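## Task

Scene 1: pull the red mint tin out from beneath the desk and set it entirely inside the tote, with the tote standing upright at the finish. Every other object must stay in the tote it started in. The utility cart and the coffee table must both be upright at the end or the scene fails, and the robot must not topple or finish leaning. A result that holds only because the robot is still gripping or propping it does not count.

## Robot and tools

Robot: a Hello Robot Stretch 4 with one arm. It has an omni-wheel base, a lift that rides up a mast, a telescoping arm reaching forward, a three-joint wrist (yaw, pitch, roll) and a two-finger gripper. It stands about 1.6 m tall; the base rim lies within 0.23 m of the base origin. Loose objects may occasionally get nudged by something external.

Frames: the base frame sits on the floor below the base centre, x ahead, y to the left, z up. hand_pose is reported in this frame (a point between the open fingertips) and may be somewhat off. The odometry frame is the base frame as it was when the scene began. Heading in base_odometry is in radians, left positive, -3.142 to 3.142, and is built from wheel turns only, so slipping corrupts it.

execute_actions(actions, cameras): actions is a list holding one action or none (empty = just report state and images). An action may carry "base", "joints" or both, plus optional "pace" and "contact_limits"; or it is only {"end_of_arm": "enable_torque"}, which re-powers any wrist or gripper motor that shut itself off. All motions in one action begin together. "base" takes exactly one relative command measured from the base's last reported position: translate_m (metres, forward +, -2 to 2), strafe_m (metres sideways, left +, -2 to 2) or rotate_rad (radians, counter-clockwise seen from above +, -3.2 to 3.2). "joints" is a single object of absolute targets by name: lift_m 0 to 1.2 m; arm_m 0 to 0.55 m extension; wrist_yaw_rad -1.134 to 4.276 (0 straight ahead, + to the left, 3.14 stowed back, above 3.4 the arm may block); wrist_pitch_rad -1.117 to 4.259 (0 level, 1.57 pointing down); wrist_roll_rad -1.117 to 4.259 (0 fingers level, + turns clockwise viewed from behind); gripper_m -0.038 to 0.141 m fingertip gap (negative means fingers squeeze each other). Targets outside a joint range get clipped and reported; unknown keys or other bad values reject the whole call. Omitted joints or base may keep driving toward earlier targets. "pace": "slow", "default", "fast" or "max" (base up to 0.1/0.3/0.4/0.6 m/s and 1/2/3/4 rad/s, reduced when the lift is above 0.2). "contact_limits": {"arm_m": value 0 to 0.75}, how hard the arm may push before halting; default 0.5. No action exceeds 15 s. cameras: list from head_camera, head_left_camera, head_right_camera, wrist_camera, all; omitted/null/["all"] returns every camera, [] none. A stop in one call cancels later motion calls in that same reply. A handy opening move: lift_m 0.4 with wrist_yaw_rad 0 unfolds the wrist.

wait(seconds 0 to 10): commands nothing, returns state and images. zoom_image(camera, region [x0,y0,x1,y1] pixels, top-left origin, at most 504x504): enlarges part of that camera's latest full picture. read_manual(section "licences"): only licence text, moves nothing. finished_scene(scene 1 or 2): ends that scene irreversibly and reports success; the goal must remain met afterwards. Replying with no tool call ends all remaining scenes.

Cameras: head_camera on top of the mast looks forward and down (turn the base to look around); head_left_camera and head_right_camera are fisheyes aimed steeper, also showing the base and arm; wrist_camera looks along the fingers, tips near the bottom of the frame.

Result lines: base_status and joint_status tell how each motion ended. done = reached target (for the base, wheels turned the commanded amount even if slipping). off_target = stopped short, maybe still pushing. contact_stop_at_<key> = hit something; that part goes slack (a slack lift may sag under weight, slack wheels may roll). limit_stop_at_<name> = built-in limit; limit_stop_at_tilt means leaning over 6 degrees, lift/arm/wheels slack until it straightens; limit_stop_at_own_body means a joint nearly hit the robot (likely with pitch below -0.2 and roll below -0.4 or above 4). torque_fault = wrist motor overloaded and went limp until enable_torque. on_its_own lists uncommanded events; "held at" is the held target, not the actual position. lidar_m: 12 distances in metres, 30-degree sectors starting straight ahead and going counter-clockwise (4th left, 7th behind, 10th right); "-" means nothing seen or closer than 0.25 m; it misses glass, thin legs and much behind. wrist_depth_mm: 7x7 grid from top-left, depths 100 to 2000 mm, "-" unknown. turned_by_wheels vs turned_by_imu differing by over about 0.1 rad suggests a collision or slip. base_tilt in degrees (forward and right positive), with a fixed bias up to 1.5. motor_effort is percent of maximum, positive toward higher joint values, peak in brackets, noisy and biased; for wheel_0/1/2 positive turns the base right. A firmly held object in a level gripper pushes wrist_pitch effort away from 0.

Gripping: command gripper_m smaller than the object's width; deeper squeezes hold harder and pull the item toward the wrist. Neither the reading nor done proves a grasp; look for a gripper_m effort change. Fingertips jammed on a surface below: raise the lift.

Avoid: dropping, slamming or shoving objects hard; tipping the cart, table or tote; turning or driving with over 1 kg held and arm_m above 0.2, especially at fast paces; strong steady pushes with the gripper held high.

Each tool is called after "Call:" as name(argument=value, ...), one argument or row to a line, values as JSON.

## Session

I'll start by getting the state and images.

Call:
execute_actions(
  actions=[],
)

Scene clock: 0.00 s.
base_odometry: x=+0.000 y=+0.000 heading=+0.000 (m, m, rad; odometry frame)
turned_by_wheels: +0.000 (rad since the last result)
turned_by_imu: +0.000 (rad since the last result)
base_tilt: forward=+0.1 right=+0.4 (deg)
lidar_m: 1.27 1.80 2.82 1.97 2.47 1.39 1.34 1.42 1.25 1.17 1.26 2.03
base_status: not commanded
joint_positions: lift_m=+0.187 arm_m=-0.002 wrist_yaw_rad=+3.107 wrist_pitch_rad=-0.013 wrist_roll_rad=+0.005 gripper_m=+0.057
joint_status: not commanded
motor_effort: lift_m=+19 arm_m=+0 wrist_yaw_rad=+0 wrist_pitch_rad=-8 wrist_roll_rad=+1 gripper_m=-3 wheel_0=+1 wheel_1=+0 wheel_2=+0 (%)
hand_pose: x=-0.1161 y=+0.0975 z=+0.3690 quat_wxyz=(+0.017, +0.007, +0.003, +1.000) (m; base frame)
wrist_depth_mm: - 148 1863 1863 1921 1808 1863 / - 123 195 1863 1863 1863 1808 / - 117 153 1921 1921 1808 1863 / - 133 190 1808 1863 1863 1756 / 145 1863 1863 1863 1863 1808 1808 / 788 1618 1430 1397 202 1397 1397 / 891 1025 891 931 960 831 931
pictures: head_camera, head_left_camera, head_right_camera, wrist_camera
Images, in order (width x height): head_camera 420x560, head_left_camera 420x672, head_right_camera 420x672, wrist_camera 616x392.

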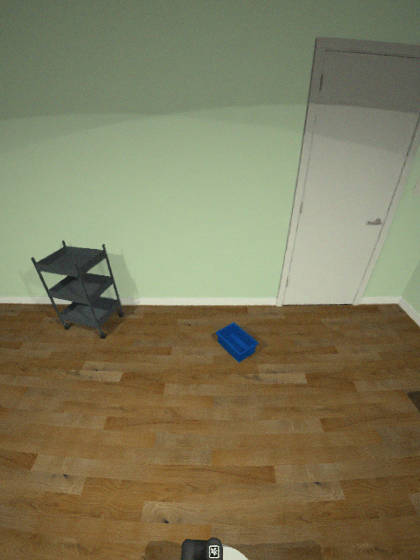

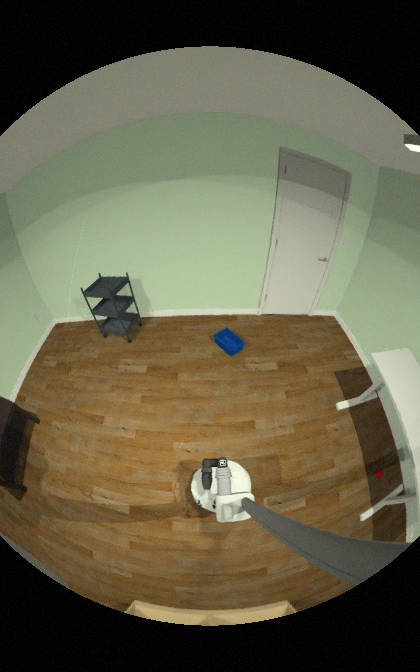

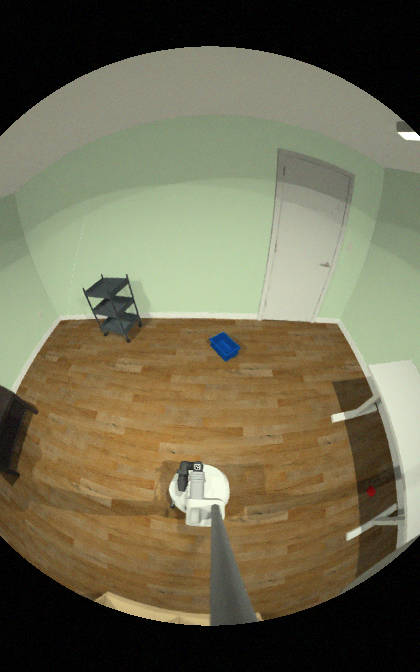

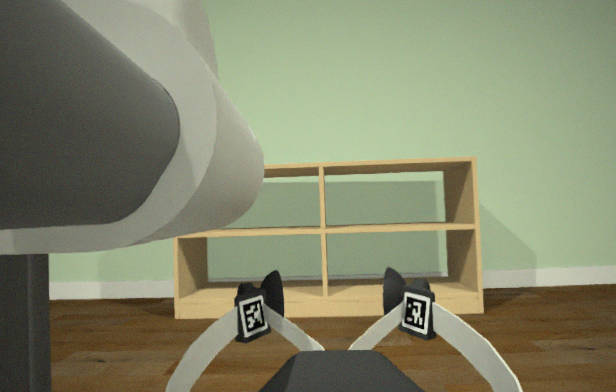

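Call:
zoom_image(
  camera="head_right_camera",
  region=[300, 350, 420, 600],
)

Call:
zoom_image(
  camera="head_camera",
  region=[190, 300, 290, 380],
)

Region (300, 350, 420, 600) of head_right_camera's 420x672 image, scaled by 2.016, with more detail than that image has; it fills the left 242 columns of this view, and the rest is white.

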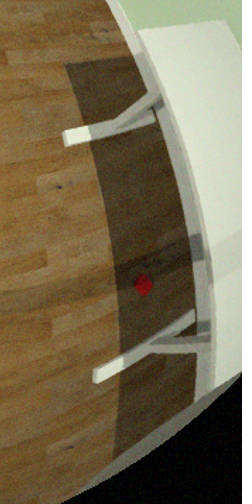

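Region (190, 300, 290, 380) of head_camera's 420x560 image, scaled by 5.040, with more detail than that image has; it fills the top 403 rows of this view, and the rest is white.

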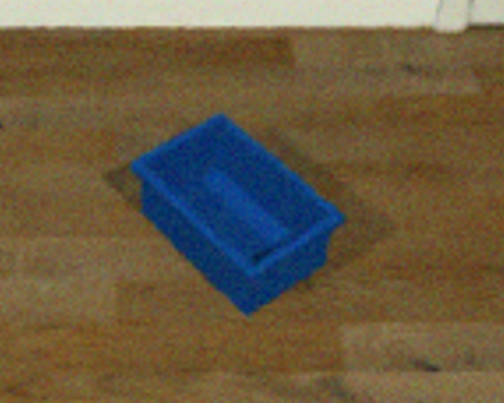

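Call:
execute_actions(
  actions=[
    {"base": {"rotate_rad": -1.57}, "joints": {"lift_m": 0.4, "wrist_yaw_rad": 0}, "pace": "fast"},
  ],
)

Scene clock: 11.57 s.
base_odometry: x=+0.000 y=+0.000 heading=-1.570 (m, m, rad; odometry frame)
turned_by_wheels: -1.570 (rad since the last result)
turned_by_imu: -1.591 (rad since the last result)
base_tilt: forward=+0.0 right=+0.4 (deg)
lidar_m: 1.19 1.27 2.04 1.29 1.78 2.84 1.98 2.41 1.38 1.32 1.41 1.24
base_status: done
joint_positions: lift_m=+0.400 arm_m=-0.002 wrist_yaw_rad=+0.000 wrist_pitch_rad=-0.013 wrist_roll_rad=+0.005 gripper_m=+0.057
joint_status: all done
motor_effort: lift_m=+24(24) arm_m=+0(0) wrist_yaw_rad=+0(3) wrist_pitch_rad=-5(7) wrist_roll_rad=+0(0) gripper_m=+0(2) wheel_0=+3(8) wheel_1=+1(11) wheel_2=+0(10) (%)
hand_pose: x=+0.4576 y=-0.0873 z=+0.5816 quat_wxyz=(+1.000, +0.003, -0.007, +0.000) (m; base frame)
wrist_depth_mm: 1808 1808 1756 1756 1756 1756 1661 / 1921 1863 1756 1808 1756 1756 1708 / 1808 1808 1756 1756 1708 1661 1661 / 1756 1808 1708 1756 1255 1336 1661 / 1863 1756 1863 1708 1708 1808 1708 / 1756 1808 1708 1708 201 1618 1661 / 1537 1464 1308 1366 1430 1255 1366
pictures: head_camera, head_left_camera, head_right_camera, wrist_camera
Images, in order (width x height): head_camera 420x560, head_left_camera 420x672, head_right_camera 420x672, wrist_camera 616x392.

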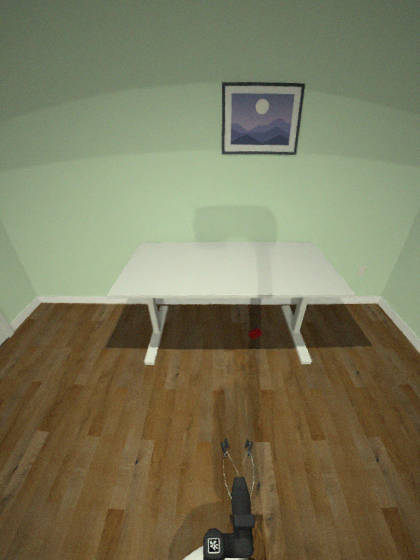

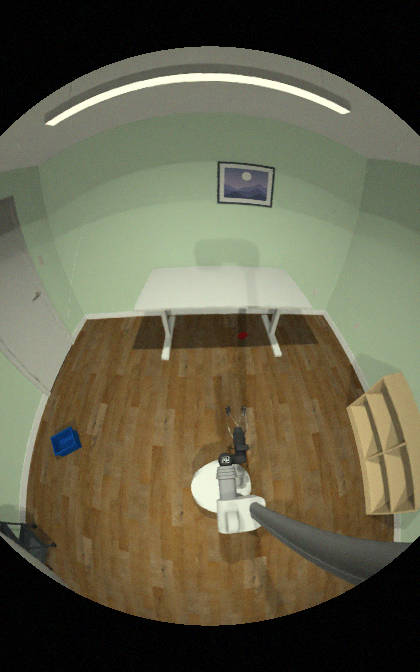

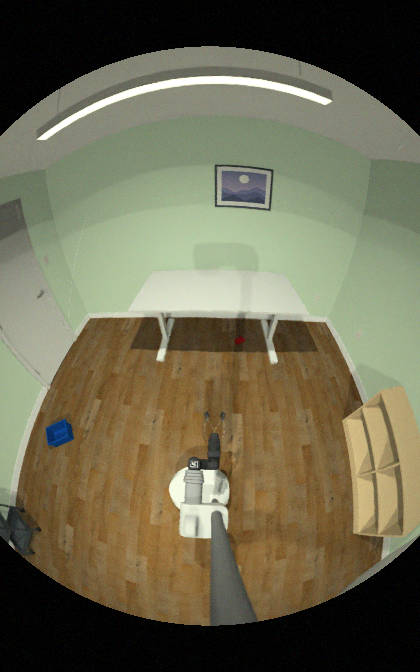

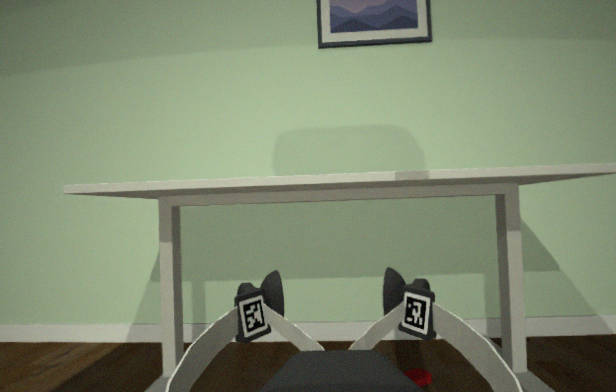

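Call:
zoom_image(
  camera="head_camera",
  region=[200, 280, 330, 380],
)

Region (200, 280, 330, 380) of head_camera's 420x560 image, scaled by 3.877, with more detail than that image has; it fills the top 388 rows of this view, and the rest is white.

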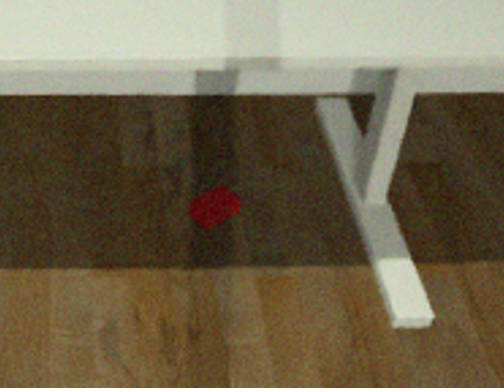

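Call:
zoom_image(
  camera="wrist_camera",
  region=[300, 150, 616, 392],
)

Region (300, 150, 616, 392) of wrist_camera's 616x392 image, scaled by 1.595; it fills the top 386 rows of this view, and the rest is white.

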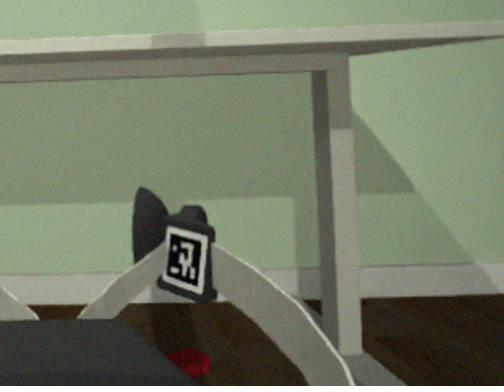

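Call:
execute_actions(
  actions=[
    {"base": {"rotate_rad": -0.17}, "joints": {"lift_m": 0.25, "arm_m": 0.15, "wrist_pitch_rad": 0.35, "gripper_m": 0.14}, "pace": "fast"},
  ],
)

Scene clock: 108.63 s.
base_odometry: x=+0.000 y=+0.000 heading=-1.739 (m, m, rad; odometry frame)
turned_by_wheels: -0.169 (rad since the last result)
turned_by_imu: -0.172 (rad since the last result)
base_tilt: forward=-0.1 right=+0.4 (deg)
lidar_m: 1.20 1.22 2.14 1.33 1.80 1.92 1.98 1.99 1.45 1.32 1.34 1.32
base_status: done
joint_positions: lift_m=+0.250 arm_m=+0.149 wrist_yaw_rad=+0.000 wrist_pitch_rad=+0.352 wrist_roll_rad=+0.005 gripper_m=+0.140
joint_status: all done
motor_effort: lift_m=+14(31) arm_m=+8(10) wrist_yaw_rad=+0(1) wrist_pitch_rad=-5(5) wrist_roll_rad=+1(0) gripper_m=-1(6) wheel_0=+4(9) wheel_1=+2(7) wheel_2=+1(8) (%)
hand_pose: x=+0.5903 y=-0.0874 z=+0.3291 quat_wxyz=(+0.985, +0.003, +0.175, +0.000) (m; base frame)
wrist_depth_mm: 1281 1430 1430 1464 1537 1537 1576 / 1430 1464 1499 1499 1576 1661 1661 / 1464 1537 1618 1576 1708 1708 1808 / 1308 1464 1430 1366 1308 1255 1229 / 1008 1025 1008 946 917 904 891 / 778 759 220 741 723 195 691 / 621 621 597 155 574 554 559
pictures: head_camera, head_left_camera, head_right_camera, wrist_camera
Images, in order (width x height): head_camera 420x560, head_left_camera 420x672, head_right_camera 420x672, wrist_camera 616x392.

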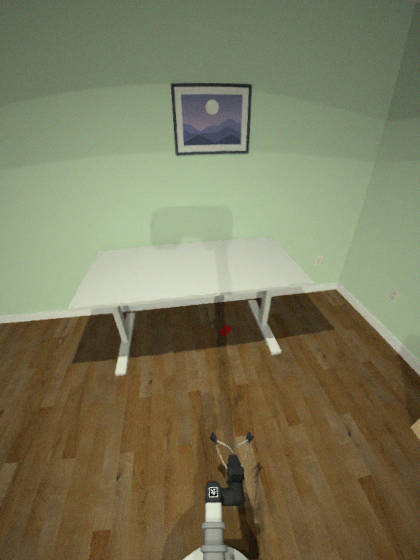

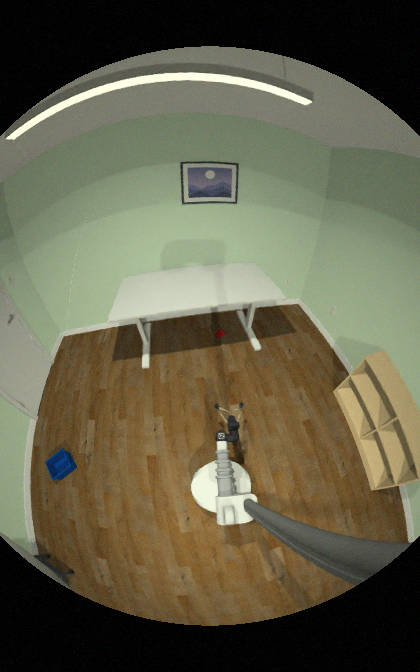

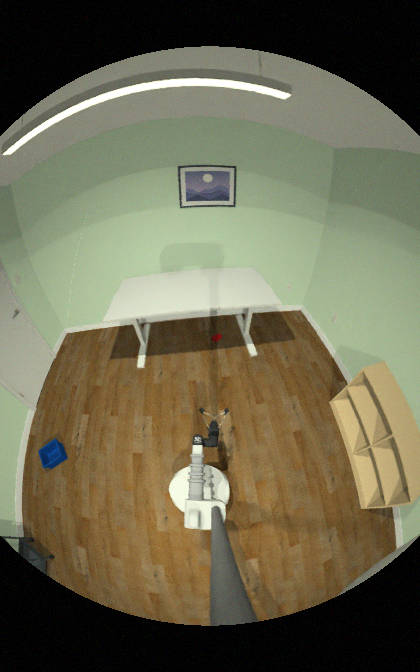

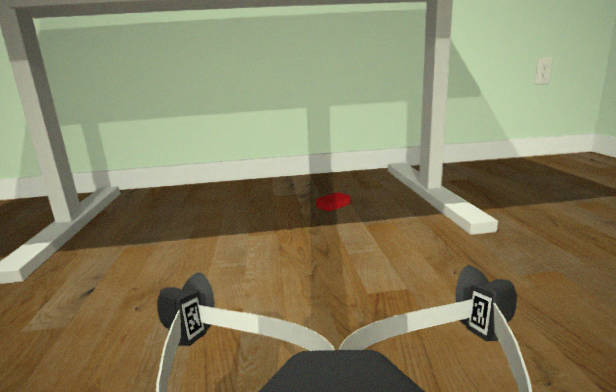

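Call:
execute_actions(
  actions=[
    {"base": {"translate_m": 0.93}, "joints": {"arm_m": 0.42, "wrist_pitch_rad": 1.57}, "pace": "fast"},
  ],
)

Scene clock: 140.20 s.
base_odometry: x=-0.155 y=-0.917 heading=-1.739 (m, m, rad; odometry frame)
turned_by_wheels: +0.000 (rad since the last result)
turned_by_imu: -0.006 (rad since the last result)
base_tilt: forward=+0.1 right=+0.4 (deg)
lidar_m: 0.28 0.28 0.36 0.75 1.58 2.53 2.89 2.03 1.35 1.29 0.49 0.30
base_status: done
joint_positions: lift_m=+0.250 arm_m=+0.419 wrist_yaw_rad=+0.000 wrist_pitch_rad=+1.570 wrist_roll_rad=+0.005 gripper_m=+0.140
joint_status: all done
motor_effort: lift_m=+14(14) arm_m=+8(9) wrist_yaw_rad=-1(2) wrist_pitch_rad=+3(1) wrist_roll_rad=+0(0) gripper_m=-2(3) wheel_0=+2(9) wheel_1=+1(7) wheel_2=+1(15) (%)
hand_pose: x=+0.5898 y=-0.0874 z=+0.1401 quat_wxyz=(+0.707, +0.002, +0.707, -0.002) (m; base frame)
wrist_depth_mm: 384 375 373 366 364 357 355 / 377 375 370 364 362 359 351 / 375 375 370 366 334 357 351 / 379 370 368 359 357 355 351 / 377 375 366 359 357 353 345 / 375 370 220 362 355 194 347 / 375 368 364 155 357 351 347
pictures: head_camera, head_left_camera, head_right_camera, wrist_camera
Images, in order (width x height): head_camera 420x560, head_left_camera 420x672, head_right_camera 420x672, wrist_camera 616x392.

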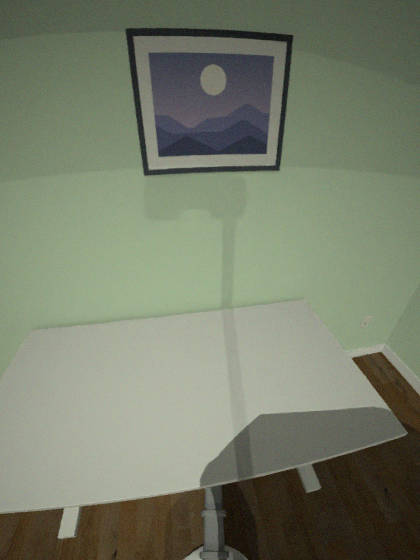

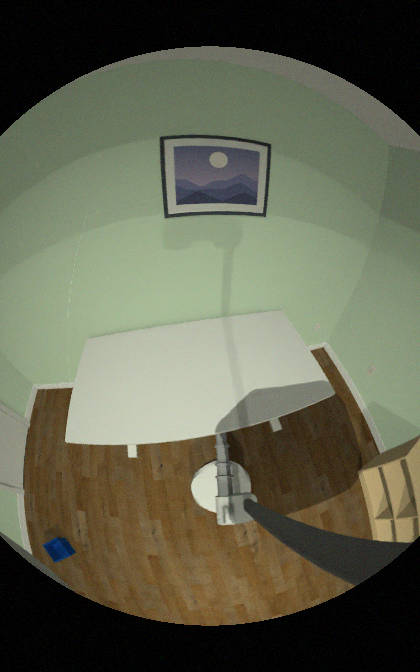

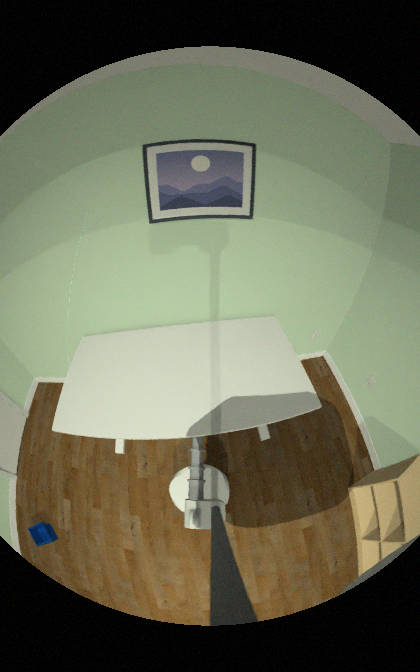

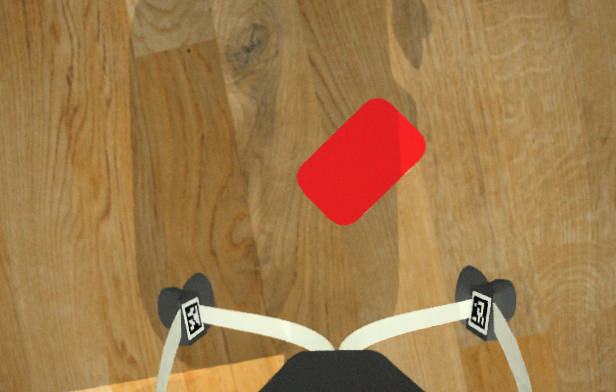

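Call:
execute_actions(
  actions=[
    {"base": {"strafe_m": -0.026}, "joints": {"arm_m": 0.502, "wrist_roll_rad": 0.80, "lift_m": 0.18}},
  ],
  cameras=["wrist_camera", "head_right_camera"],
)

Scene clock: 183.80 s.
base_odometry: x=-0.181 y=-0.912 heading=-1.739 (m, m, rad; odometry frame)
turned_by_wheels: +0.000 (rad since the last result)
turned_by_imu: +0.000 (rad since the last result)
base_tilt: forward=+0.1 right=+0.4 (deg)
lidar_m: 0.28 0.27 0.35 0.76 1.65 2.52 2.90 1.98 1.30 1.27 0.50 0.31
base_status: done
joint_positions: lift_m=+0.180 arm_m=+0.501 wrist_yaw_rad=+0.000 wrist_pitch_rad=+1.570 wrist_roll_rad=+0.800 gripper_m=+0.140
joint_status: all done
motor_effort: lift_m=+14(12) arm_m=+8(9) wrist_yaw_rad=+1(0) wrist_pitch_rad=+1(1) wrist_roll_rad=+1(7) gripper_m=+0(0) wheel_0=+0(9) wheel_1=+1(9) wheel_2=+0(0) (%)
hand_pose: x=+0.6718 y=-0.0874 z=+0.0701 quat_wxyz=(+0.652, +0.275, +0.651, -0.275) (m; base frame)
wrist_depth_mm: 307 304 301 297 294 291 290 / 304 303 298 297 293 293 290 / 303 301 298 294 294 289 287 / 303 298 298 268 291 287 287 / 301 298 296 267 291 289 285 / 300 297 220 264 265 194 285 / 298 297 293 155 287 283 282
pictures: head_right_camera, wrist_camera
Images, in order (width x height): head_right_camera 420x672, wrist_camera 616x392.

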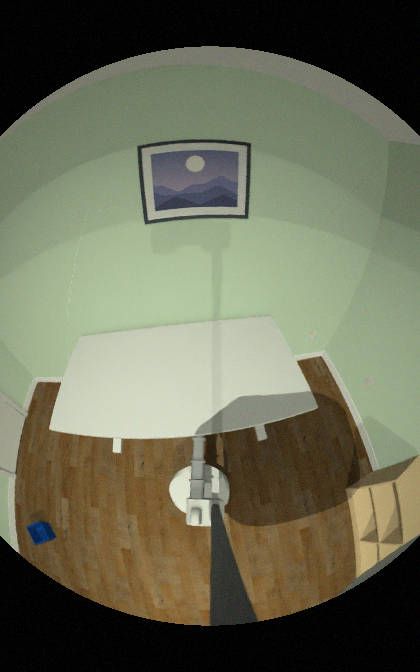

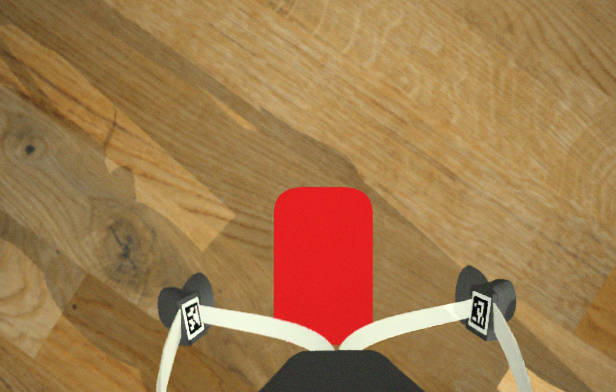

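Call:
execute_actions(
  actions=[
    {"joints": {"lift_m": 0.138, "gripper_m": 0.11}},
  ],
  cameras=["wrist_camera"],
)

Scene clock: 203.50 s.
base_odometry: x=-0.181 y=-0.912 heading=-1.739 (m, m, rad; odometry frame)
turned_by_wheels: +0.000 (rad since the last result)
turned_by_imu: +0.000 (rad since the last result)
base_tilt: forward=+0.0 right=+0.5 (deg)
lidar_m: 0.27 0.29 0.36 0.73 1.64 2.51 2.89 2.00 1.30 1.27 0.51 0.33
base_status: not commanded
joint_positions: lift_m=+0.138 arm_m=+0.501 wrist_yaw_rad=+0.000 wrist_pitch_rad=+1.570 wrist_roll_rad=+0.800 gripper_m=+0.110
joint_status: all done
motor_effort: lift_m=+14(14) arm_m=+8(8) wrist_yaw_rad=+0(0) wrist_pitch_rad=+0(1) wrist_roll_rad=+2(1) gripper_m=-1(0) wheel_0=+0(0) wheel_1=+1(1) wheel_2=+0(0) (%)
hand_pose: x=+0.6718 y=-0.0874 z=+0.0282 quat_wxyz=(+0.652, +0.275, +0.651, -0.275) (m; base frame)
wrist_depth_mm: 262 260 258 255 252 251 250 / 262 258 256 254 252 250 248 / 259 258 256 253 251 248 246 / 258 257 255 227 250 248 246 / 258 257 254 224 247 247 245 / 257 256 217 224 224 200 245 / 255 255 251 164 248 244 243
pictures: wrist_camera
Images, in order (width x height): wrist_camera 616x392.

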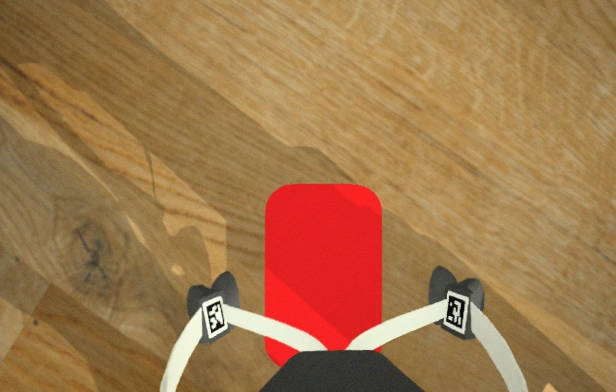

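Call:
execute_actions(
  actions=[
    {"joints": {"gripper_m": 0.02}},
  ],
  cameras=["wrist_camera"],
)

Scene clock: 212.83 s.
base_odometry: x=-0.181 y=-0.912 heading=-1.739 (m, m, rad; odometry frame)
turned_by_wheels: +0.000 (rad since the last result)
turned_by_imu: +0.000 (rad since the last result)
base_tilt: forward=+0.0 right=+0.5 (deg)
lidar_m: 0.29 0.29 0.38 0.75 1.62 2.53 2.91 2.00 1.29 1.27 0.51 0.32
base_status: not commanded
joint_positions: lift_m=+0.138 arm_m=+0.501 wrist_yaw_rad=+0.000 wrist_pitch_rad=+1.570 wrist_roll_rad=+0.800 gripper_m=+0.020
joint_status: all done
motor_effort: lift_m=+13(14) arm_m=+8(8) wrist_yaw_rad=+0(0) wrist_pitch_rad=+1(0) wrist_roll_rad=+1(2) gripper_m=-20(22) wheel_0=+0(0) wheel_1=+1(1) wheel_2=+0(0) (%)
hand_pose: x=+0.6718 y=-0.0874 z=+0.0281 quat_wxyz=(+0.652, +0.275, +0.651, -0.275) (m; base frame)
wrist_depth_mm: 262 259 258 255 252 250 250 / 260 260 257 253 252 249 247 / 260 258 256 252 250 248 247 / 259 256 253 214 249 247 245 / 258 255 253 214 248 246 244 / 256 254 206 213 211 245 244 / 256 252 250 148 245 244 243
pictures: wrist_camera
Images, in order (width x height): wrist_camera 616x392.

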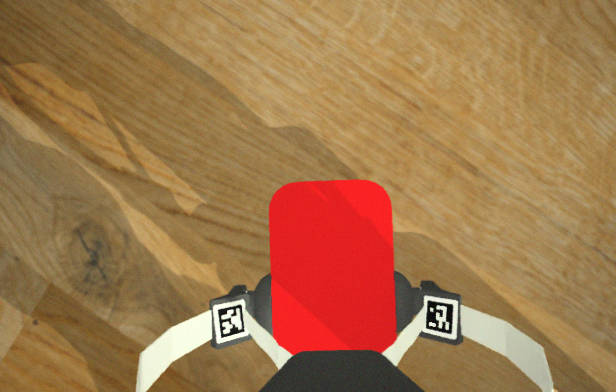

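Call:
execute_actions(
  actions=[
    {"base": {"translate_m": -0.4}, "joints": {"lift_m": 0.29, "arm_m": 0.3}, "pace": "default"},
  ],
)

Scene clock: 261.13 s.
base_odometry: x=-0.114 y=-0.518 heading=-1.739 (m, m, rad; odometry frame)
turned_by_wheels: +0.000 (rad since the last result)
turned_by_imu: +0.002 (rad since the last result)
base_tilt: forward=+0.0 right=+0.4 (deg)
lidar_m: 0.66 0.69 0.86 2.05 1.41 2.22 2.48 2.52 1.36 1.24 1.67 0.74
base_status: done
joint_positions: lift_m=+0.290 arm_m=+0.301 wrist_yaw_rad=+0.000 wrist_pitch_rad=+1.570 wrist_roll_rad=+0.800 gripper_m=+0.020
joint_status: all done
motor_effort: lift_m=+24(32) arm_m=-8(6) wrist_yaw_rad=+0(1) wrist_pitch_rad=-2(2) wrist_roll_rad=+1(1) gripper_m=-20(25) wheel_0=-2(6) wheel_1=-3(5) wheel_2=-1(13) (%)
hand_pose: x=+0.4724 y=-0.0874 z=+0.1793 quat_wxyz=(+0.652, +0.275, +0.651, -0.275) (m; base frame)
wrist_depth_mm: 421 415 410 407 404 399 397 / 415 418 407 404 402 397 394 / 413 413 407 402 402 397 394 / 413 410 404 215 394 394 392 / 418 407 404 213 394 394 392 / 410 407 206 213 211 394 392 / 410 404 399 148 394 392 387
pictures: head_camera, head_left_camera, head_right_camera, wrist_camera
Images, in order (width x height): head_camera 420x560, head_left_camera 420x672, head_right_camera 420x672, wrist_camera 616x392.

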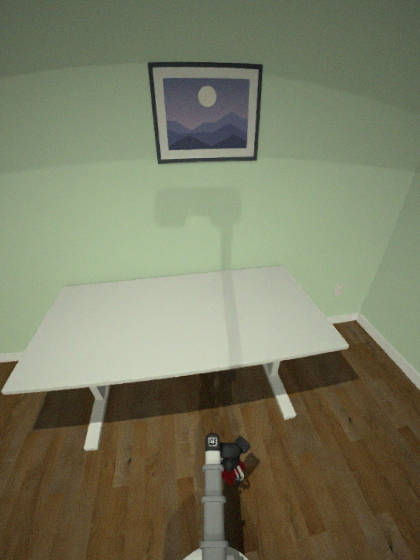

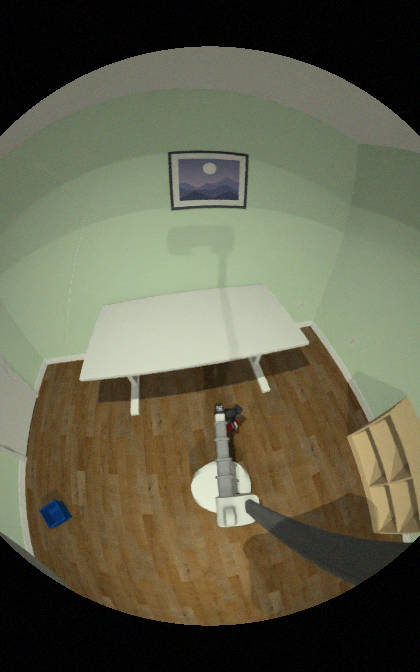

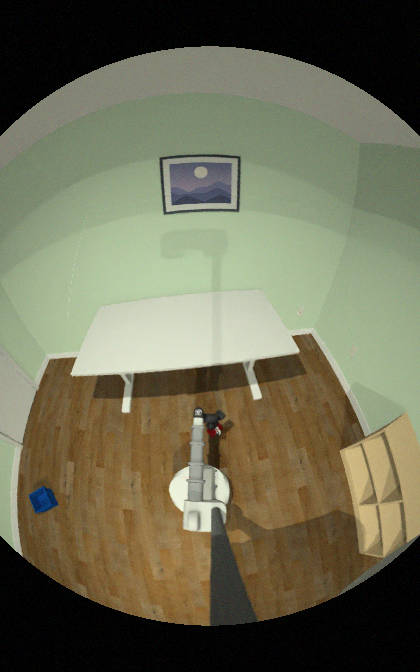

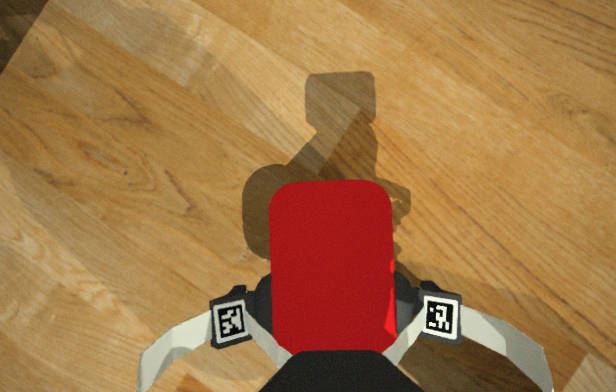

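Call:
execute_actions(
  actions=[
    {"base": {"rotate_rad": 2.01}, "joints": {"lift_m": 0.38}, "pace": "fast"},
  ],
)

Scene clock: 273.43 s.
base_odometry: x=-0.114 y=-0.518 heading=+0.271 (m, m, rad; odometry frame)
turned_by_wheels: +2.010 (rad since the last result)
turned_by_imu: +2.036 (rad since the last result)
base_tilt: forward=+0.0 right=+0.6 (deg)
lidar_m: 1.38 2.19 2.50 2.51 1.44 1.25 1.65 0.78 0.68 0.67 0.80 2.06
base_status: done
joint_positions: lift_m=+0.380 arm_m=+0.301 wrist_yaw_rad=+0.000 wrist_pitch_rad=+1.570 wrist_roll_rad=+0.800 gripper_m=+0.020
joint_status: all done
motor_effort: lift_m=+24(28) arm_m=-7(7) wrist_yaw_rad=-1(2) wrist_pitch_rad=+2(3) wrist_roll_rad=+2(1) gripper_m=-18(22) wheel_0=-2(13) wheel_1=+1(11) wheel_2=+0(12) (%)
hand_pose: x=+0.4725 y=-0.0874 z=+0.2693 quat_wxyz=(+0.652, +0.275, +0.651, -0.275) (m; base frame)
wrist_depth_mm: 508 508 500 496 496 484 484 / 508 508 504 496 492 484 488 / 504 496 492 492 488 480 484 / 504 500 492 214 484 484 477 / 504 500 496 213 480 477 477 / 500 496 206 213 211 477 473 / 500 496 492 148 480 477 469
pictures: head_camera, head_left_camera, head_right_camera, wrist_camera
Images, in order (width x height): head_camera 420x560, head_left_camera 420x672, head_right_camera 420x672, wrist_camera 616x392.

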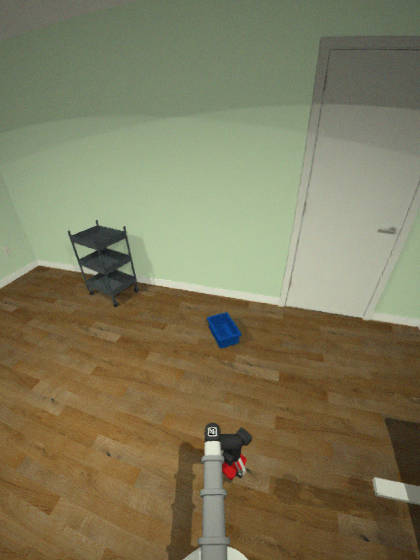

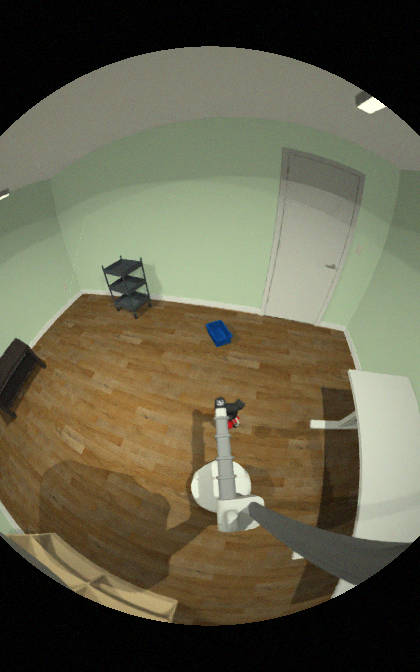

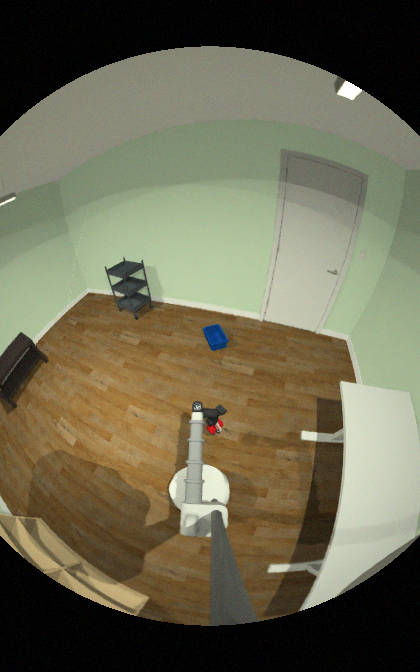

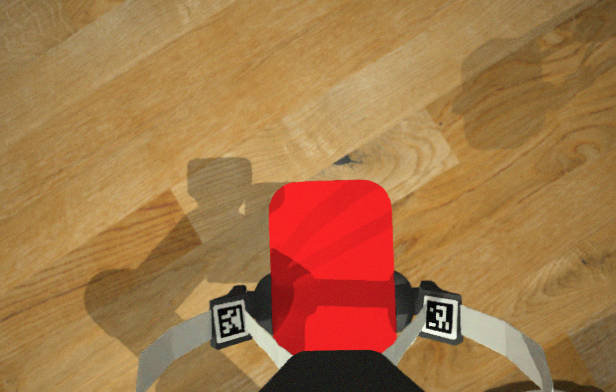

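Call:
zoom_image(
  camera="head_camera",
  region=[185, 295, 265, 365],
)

Region (185, 295, 265, 365) of head_camera's 420x560 image, scaled by 6.300, with more detail than that image has; it fills the top 441 rows of this view, and the rest is white.

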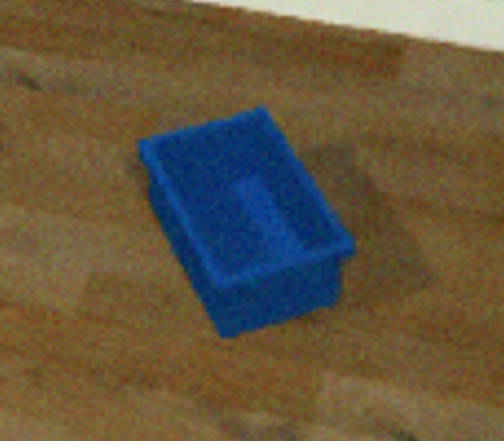

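Call:
execute_actions(
  actions=[
    {"base": {"translate_m": 0.92}, "joints": {"arm_m": 0.45, "wrist_roll_rad": 1.19}, "pace": "fast"},
  ],
)

Scene clock: 331.73 s.
base_odometry: x=+0.772 y=-0.272 heading=+0.271 (m, m, rad; odometry frame)
turned_by_wheels: +0.000 (rad since the last result)
turned_by_imu: -0.006 (rad since the last result)
base_tilt: forward=+0.1 right=+0.4 (deg)
lidar_m: 0.49 1.39 1.54 2.30 2.92 2.14 1.81 1.08 0.95 1.75 1.35 0.55
base_status: done
joint_positions: lift_m=+0.380 arm_m=+0.449 wrist_yaw_rad=+0.000 wrist_pitch_rad=+1.570 wrist_roll_rad=+1.190 gripper_m=+0.020
joint_status: all done
motor_effort: lift_m=+24(24) arm_m=+7(7) wrist_yaw_rad=+0(1) wrist_pitch_rad=+1(1) wrist_roll_rad=+2(2) gripper_m=-22(22) wheel_0=+1(7) wheel_1=+2(7) wheel_2=+3(12) (%)
hand_pose: x=+0.6198 y=-0.0874 z=+0.2693 quat_wxyz=(+0.586, +0.396, +0.585, -0.396) (m; base frame)
wrist_depth_mm: 508 504 508 500 492 488 484 / 512 504 500 496 492 492 484 / 508 504 492 488 492 484 484 / 508 500 496 214 415 484 480 / 500 496 488 213 377 477 480 / 496 496 205 213 211 477 473 / 500 492 488 148 477 477 469
pictures: head_camera, head_left_camera, head_right_camera, wrist_camera
Images, in order (width x height): head_camera 420x560, head_left_camera 420x672, head_right_camera 420x672, wrist_camera 616x392.

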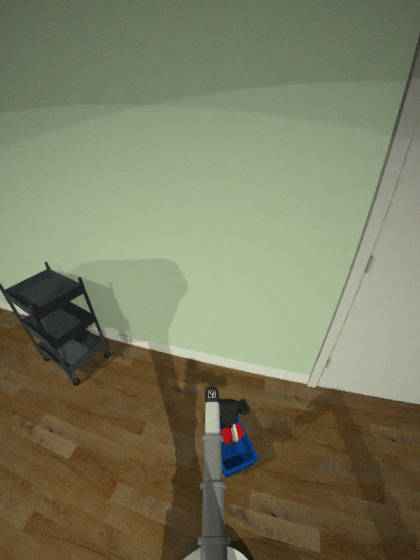

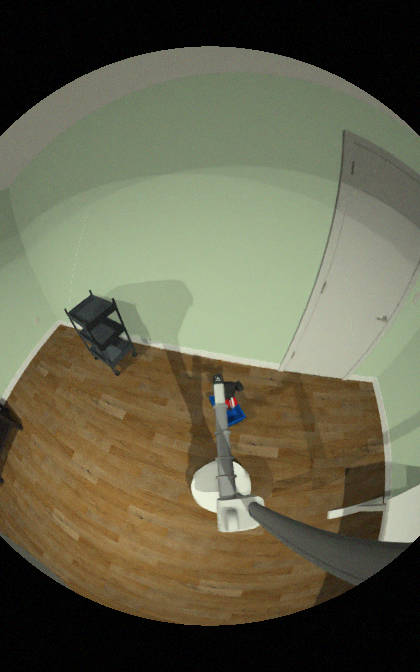

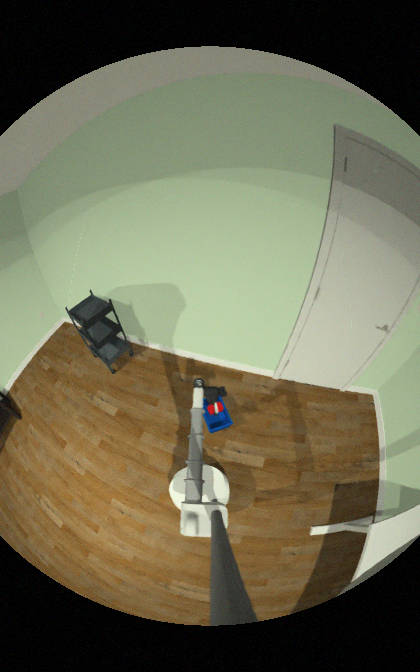

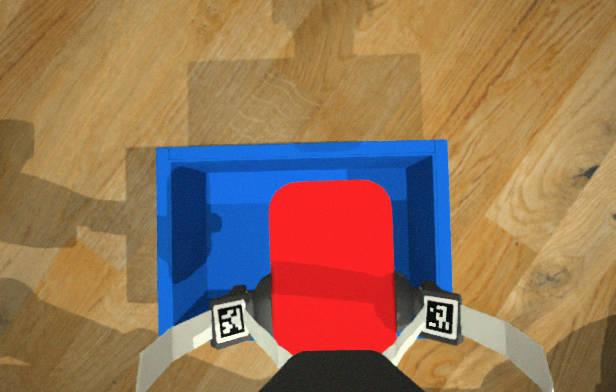

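Call:
zoom_image(
  camera="wrist_camera",
  region=[130, 120, 490, 392],
)

Call:
zoom_image(
  camera="head_camera",
  region=[180, 380, 300, 500],
)

Region (130, 120, 490, 392) of wrist_camera's 616x392 image, scaled by 1.400; it fills the top 381 rows of this view, and the rest is white.

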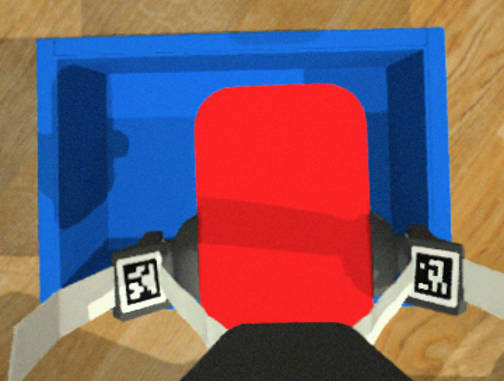

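Region (180, 380, 300, 500) of head_camera's 420x560 image, scaled by 4.200, with more detail than that image has.

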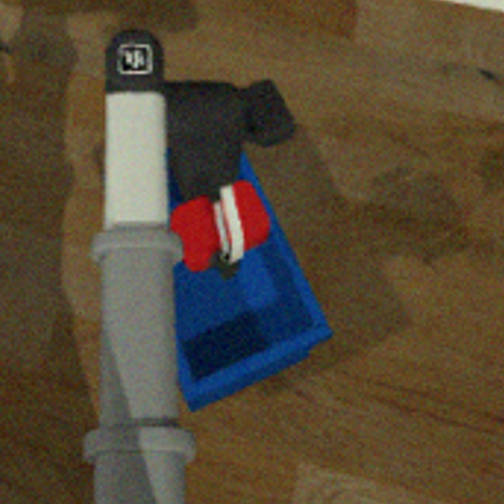

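Call:
execute_actions(
  actions=[
    {"joints": {"arm_m": 0.473, "lift_m": 0.15}},
  ],
  cameras=["wrist_camera", "head_camera"],
)

Scene clock: 372.53 s.
base_odometry: x=+0.772 y=-0.272 heading=+0.271 (m, m, rad; odometry frame)
turned_by_wheels: +0.000 (rad since the last result)
turned_by_imu: +0.000 (rad since the last result)
base_tilt: forward=+0.0 right=+0.4 (deg)
lidar_m: 0.50 1.42 1.55 2.30 2.91 2.12 1.81 1.08 0.94 1.75 1.35 0.53
base_status: not commanded
joint_positions: lift_m=+0.150 arm_m=+0.472 wrist_yaw_rad=+0.000 wrist_pitch_rad=+1.570 wrist_roll_rad=+1.190 gripper_m=+0.020
joint_status: all done
motor_effort: lift_m=+14(21) arm_m=+8(14) wrist_yaw_rad=+0(0) wrist_pitch_rad=-1(1) wrist_roll_rad=+2(1) gripper_m=-22(25) wheel_0=+1(1) wheel_1=+2(2) wheel_2=+3(3) (%)
hand_pose: x=+0.6428 y=-0.0874 z=+0.0401 quat_wxyz=(+0.586, +0.396, +0.585, -0.396) (m; base frame)
wrist_depth_mm: 274 273 271 266 266 264 262 / 150 148 148 147 145 144 143 / 174 214 224 231 237 243 205 / 178 257 265 215 258 256 212 / 177 255 262 215 255 256 213 / 176 252 205 213 211 249 214 / 178 220 258 148 252 252 208
pictures: head_camera, wrist_camera
Images, in order (width x height): head_camera 420x560, wrist_camera 616x392.

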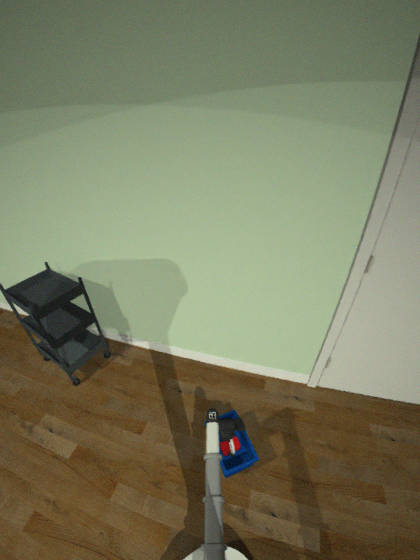

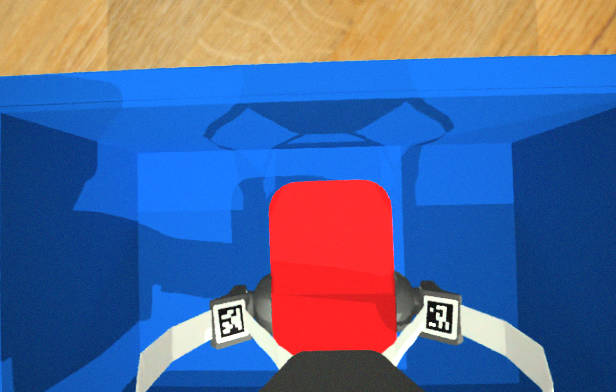

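Call:
execute_actions(
  actions=[
    {"joints": {"lift_m": 0.144, "gripper_m": 0.095}},
  ],
  cameras=["wrist_camera"],
)

Scene clock: 378.93 s.
base_odometry: x=+0.772 y=-0.272 heading=+0.271 (m, m, rad; odometry frame)
turned_by_wheels: +0.000 (rad since the last result)
turned_by_imu: +0.000 (rad since the last result)
base_tilt: forward=+0.1 right=+0.5 (deg)
lidar_m: 0.50 1.42 1.53 2.30 2.91 2.13 1.82 1.10 0.94 1.74 1.37 0.54
base_status: not commanded
joint_positions: lift_m=+0.144 arm_m=+0.472 wrist_yaw_rad=+0.000 wrist_pitch_rad=+1.570 wrist_roll_rad=+1.190 gripper_m=+0.095
joint_status: all done
motor_effort: lift_m=+14(15) arm_m=+8(8) wrist_yaw_rad=+0(0) wrist_pitch_rad=+2(1) wrist_roll_rad=+1(2) gripper_m=+0(18) wheel_0=+1(1) wheel_1=+1(1) wheel_2=+3(3) (%)
hand_pose: x=+0.6428 y=-0.0874 z=+0.0341 quat_wxyz=(+0.586, +0.396, +0.585, -0.396) (m; base frame)
wrist_depth_mm: 271 268 264 262 259 258 257 / 144 143 142 140 140 139 141 / 174 214 222 229 236 242 206 / 178 256 257 229 253 252 212 / 177 255 256 229 251 250 213 / 175 251 217 227 226 248 214 / 177 249 254 165 249 248 220
pictures: wrist_camera
Images, in order (width x height): wrist_camera 616x392.

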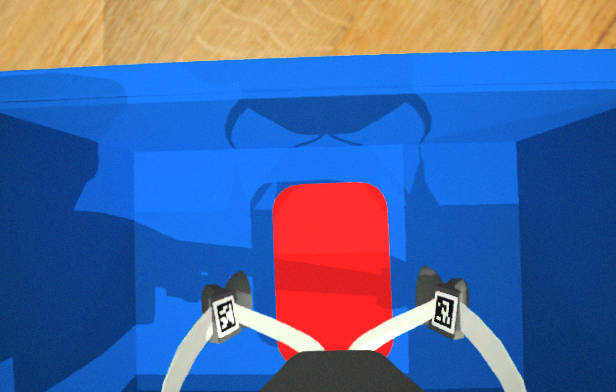

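Call:
execute_actions(
  actions=[
    {"joints": {"lift_m": 0.3}, "pace": "fast"},
  ],
  cameras=["wrist_camera", "head_camera"],
)

Scene clock: 383.73 s.
base_odometry: x=+0.772 y=-0.272 heading=+0.271 (m, m, rad; odometry frame)
turned_by_wheels: +0.000 (rad since the last result)
turned_by_imu: +0.000 (rad since the last result)
base_tilt: forward=-0.1 right=+0.4 (deg)
lidar_m: 0.49 1.43 1.54 2.31 2.94 2.14 1.82 1.09 0.94 1.73 1.34 0.53
base_status: not commanded
joint_positions: lift_m=+0.300 arm_m=+0.472 wrist_yaw_rad=+0.000 wrist_pitch_rad=+1.570 wrist_roll_rad=+1.190 gripper_m=+0.095
joint_status: all done
motor_effort: lift_m=+24(24) arm_m=+8(7) wrist_yaw_rad=+0(0) wrist_pitch_rad=+1(2) wrist_roll_rad=+2(1) gripper_m=-4(2) wheel_0=+1(1) wheel_1=+2(2) wheel_2=+3(3) (%)
hand_pose: x=+0.6428 y=-0.0874 z=+0.1893 quat_wxyz=(+0.586, +0.396, +0.585, -0.396) (m; base frame)
wrist_depth_mm: 430 427 421 421 415 407 407 / 427 424 421 415 415 413 407 / 424 421 327 340 357 364 404 / 427 415 413 410 407 329 404 / 424 418 410 384 402 330 402 / 418 410 216 404 377 285 399 / 418 415 293 165 291 285 397
pictures: head_camera, wrist_camera
Images, in order (width x height): head_camera 420x560, wrist_camera 616x392.

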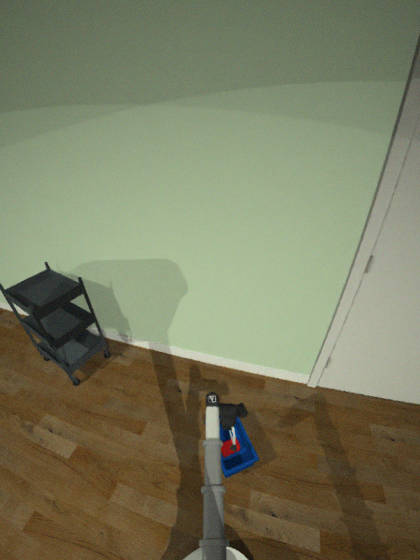

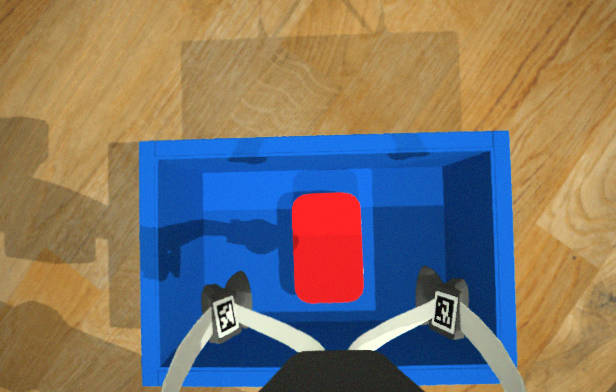

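The tin is lying flat in the middle of the upright tote and the gripper is clear of it.

Call:
finished_scene(
  scene=1,
)

The scene is finished: the task was done.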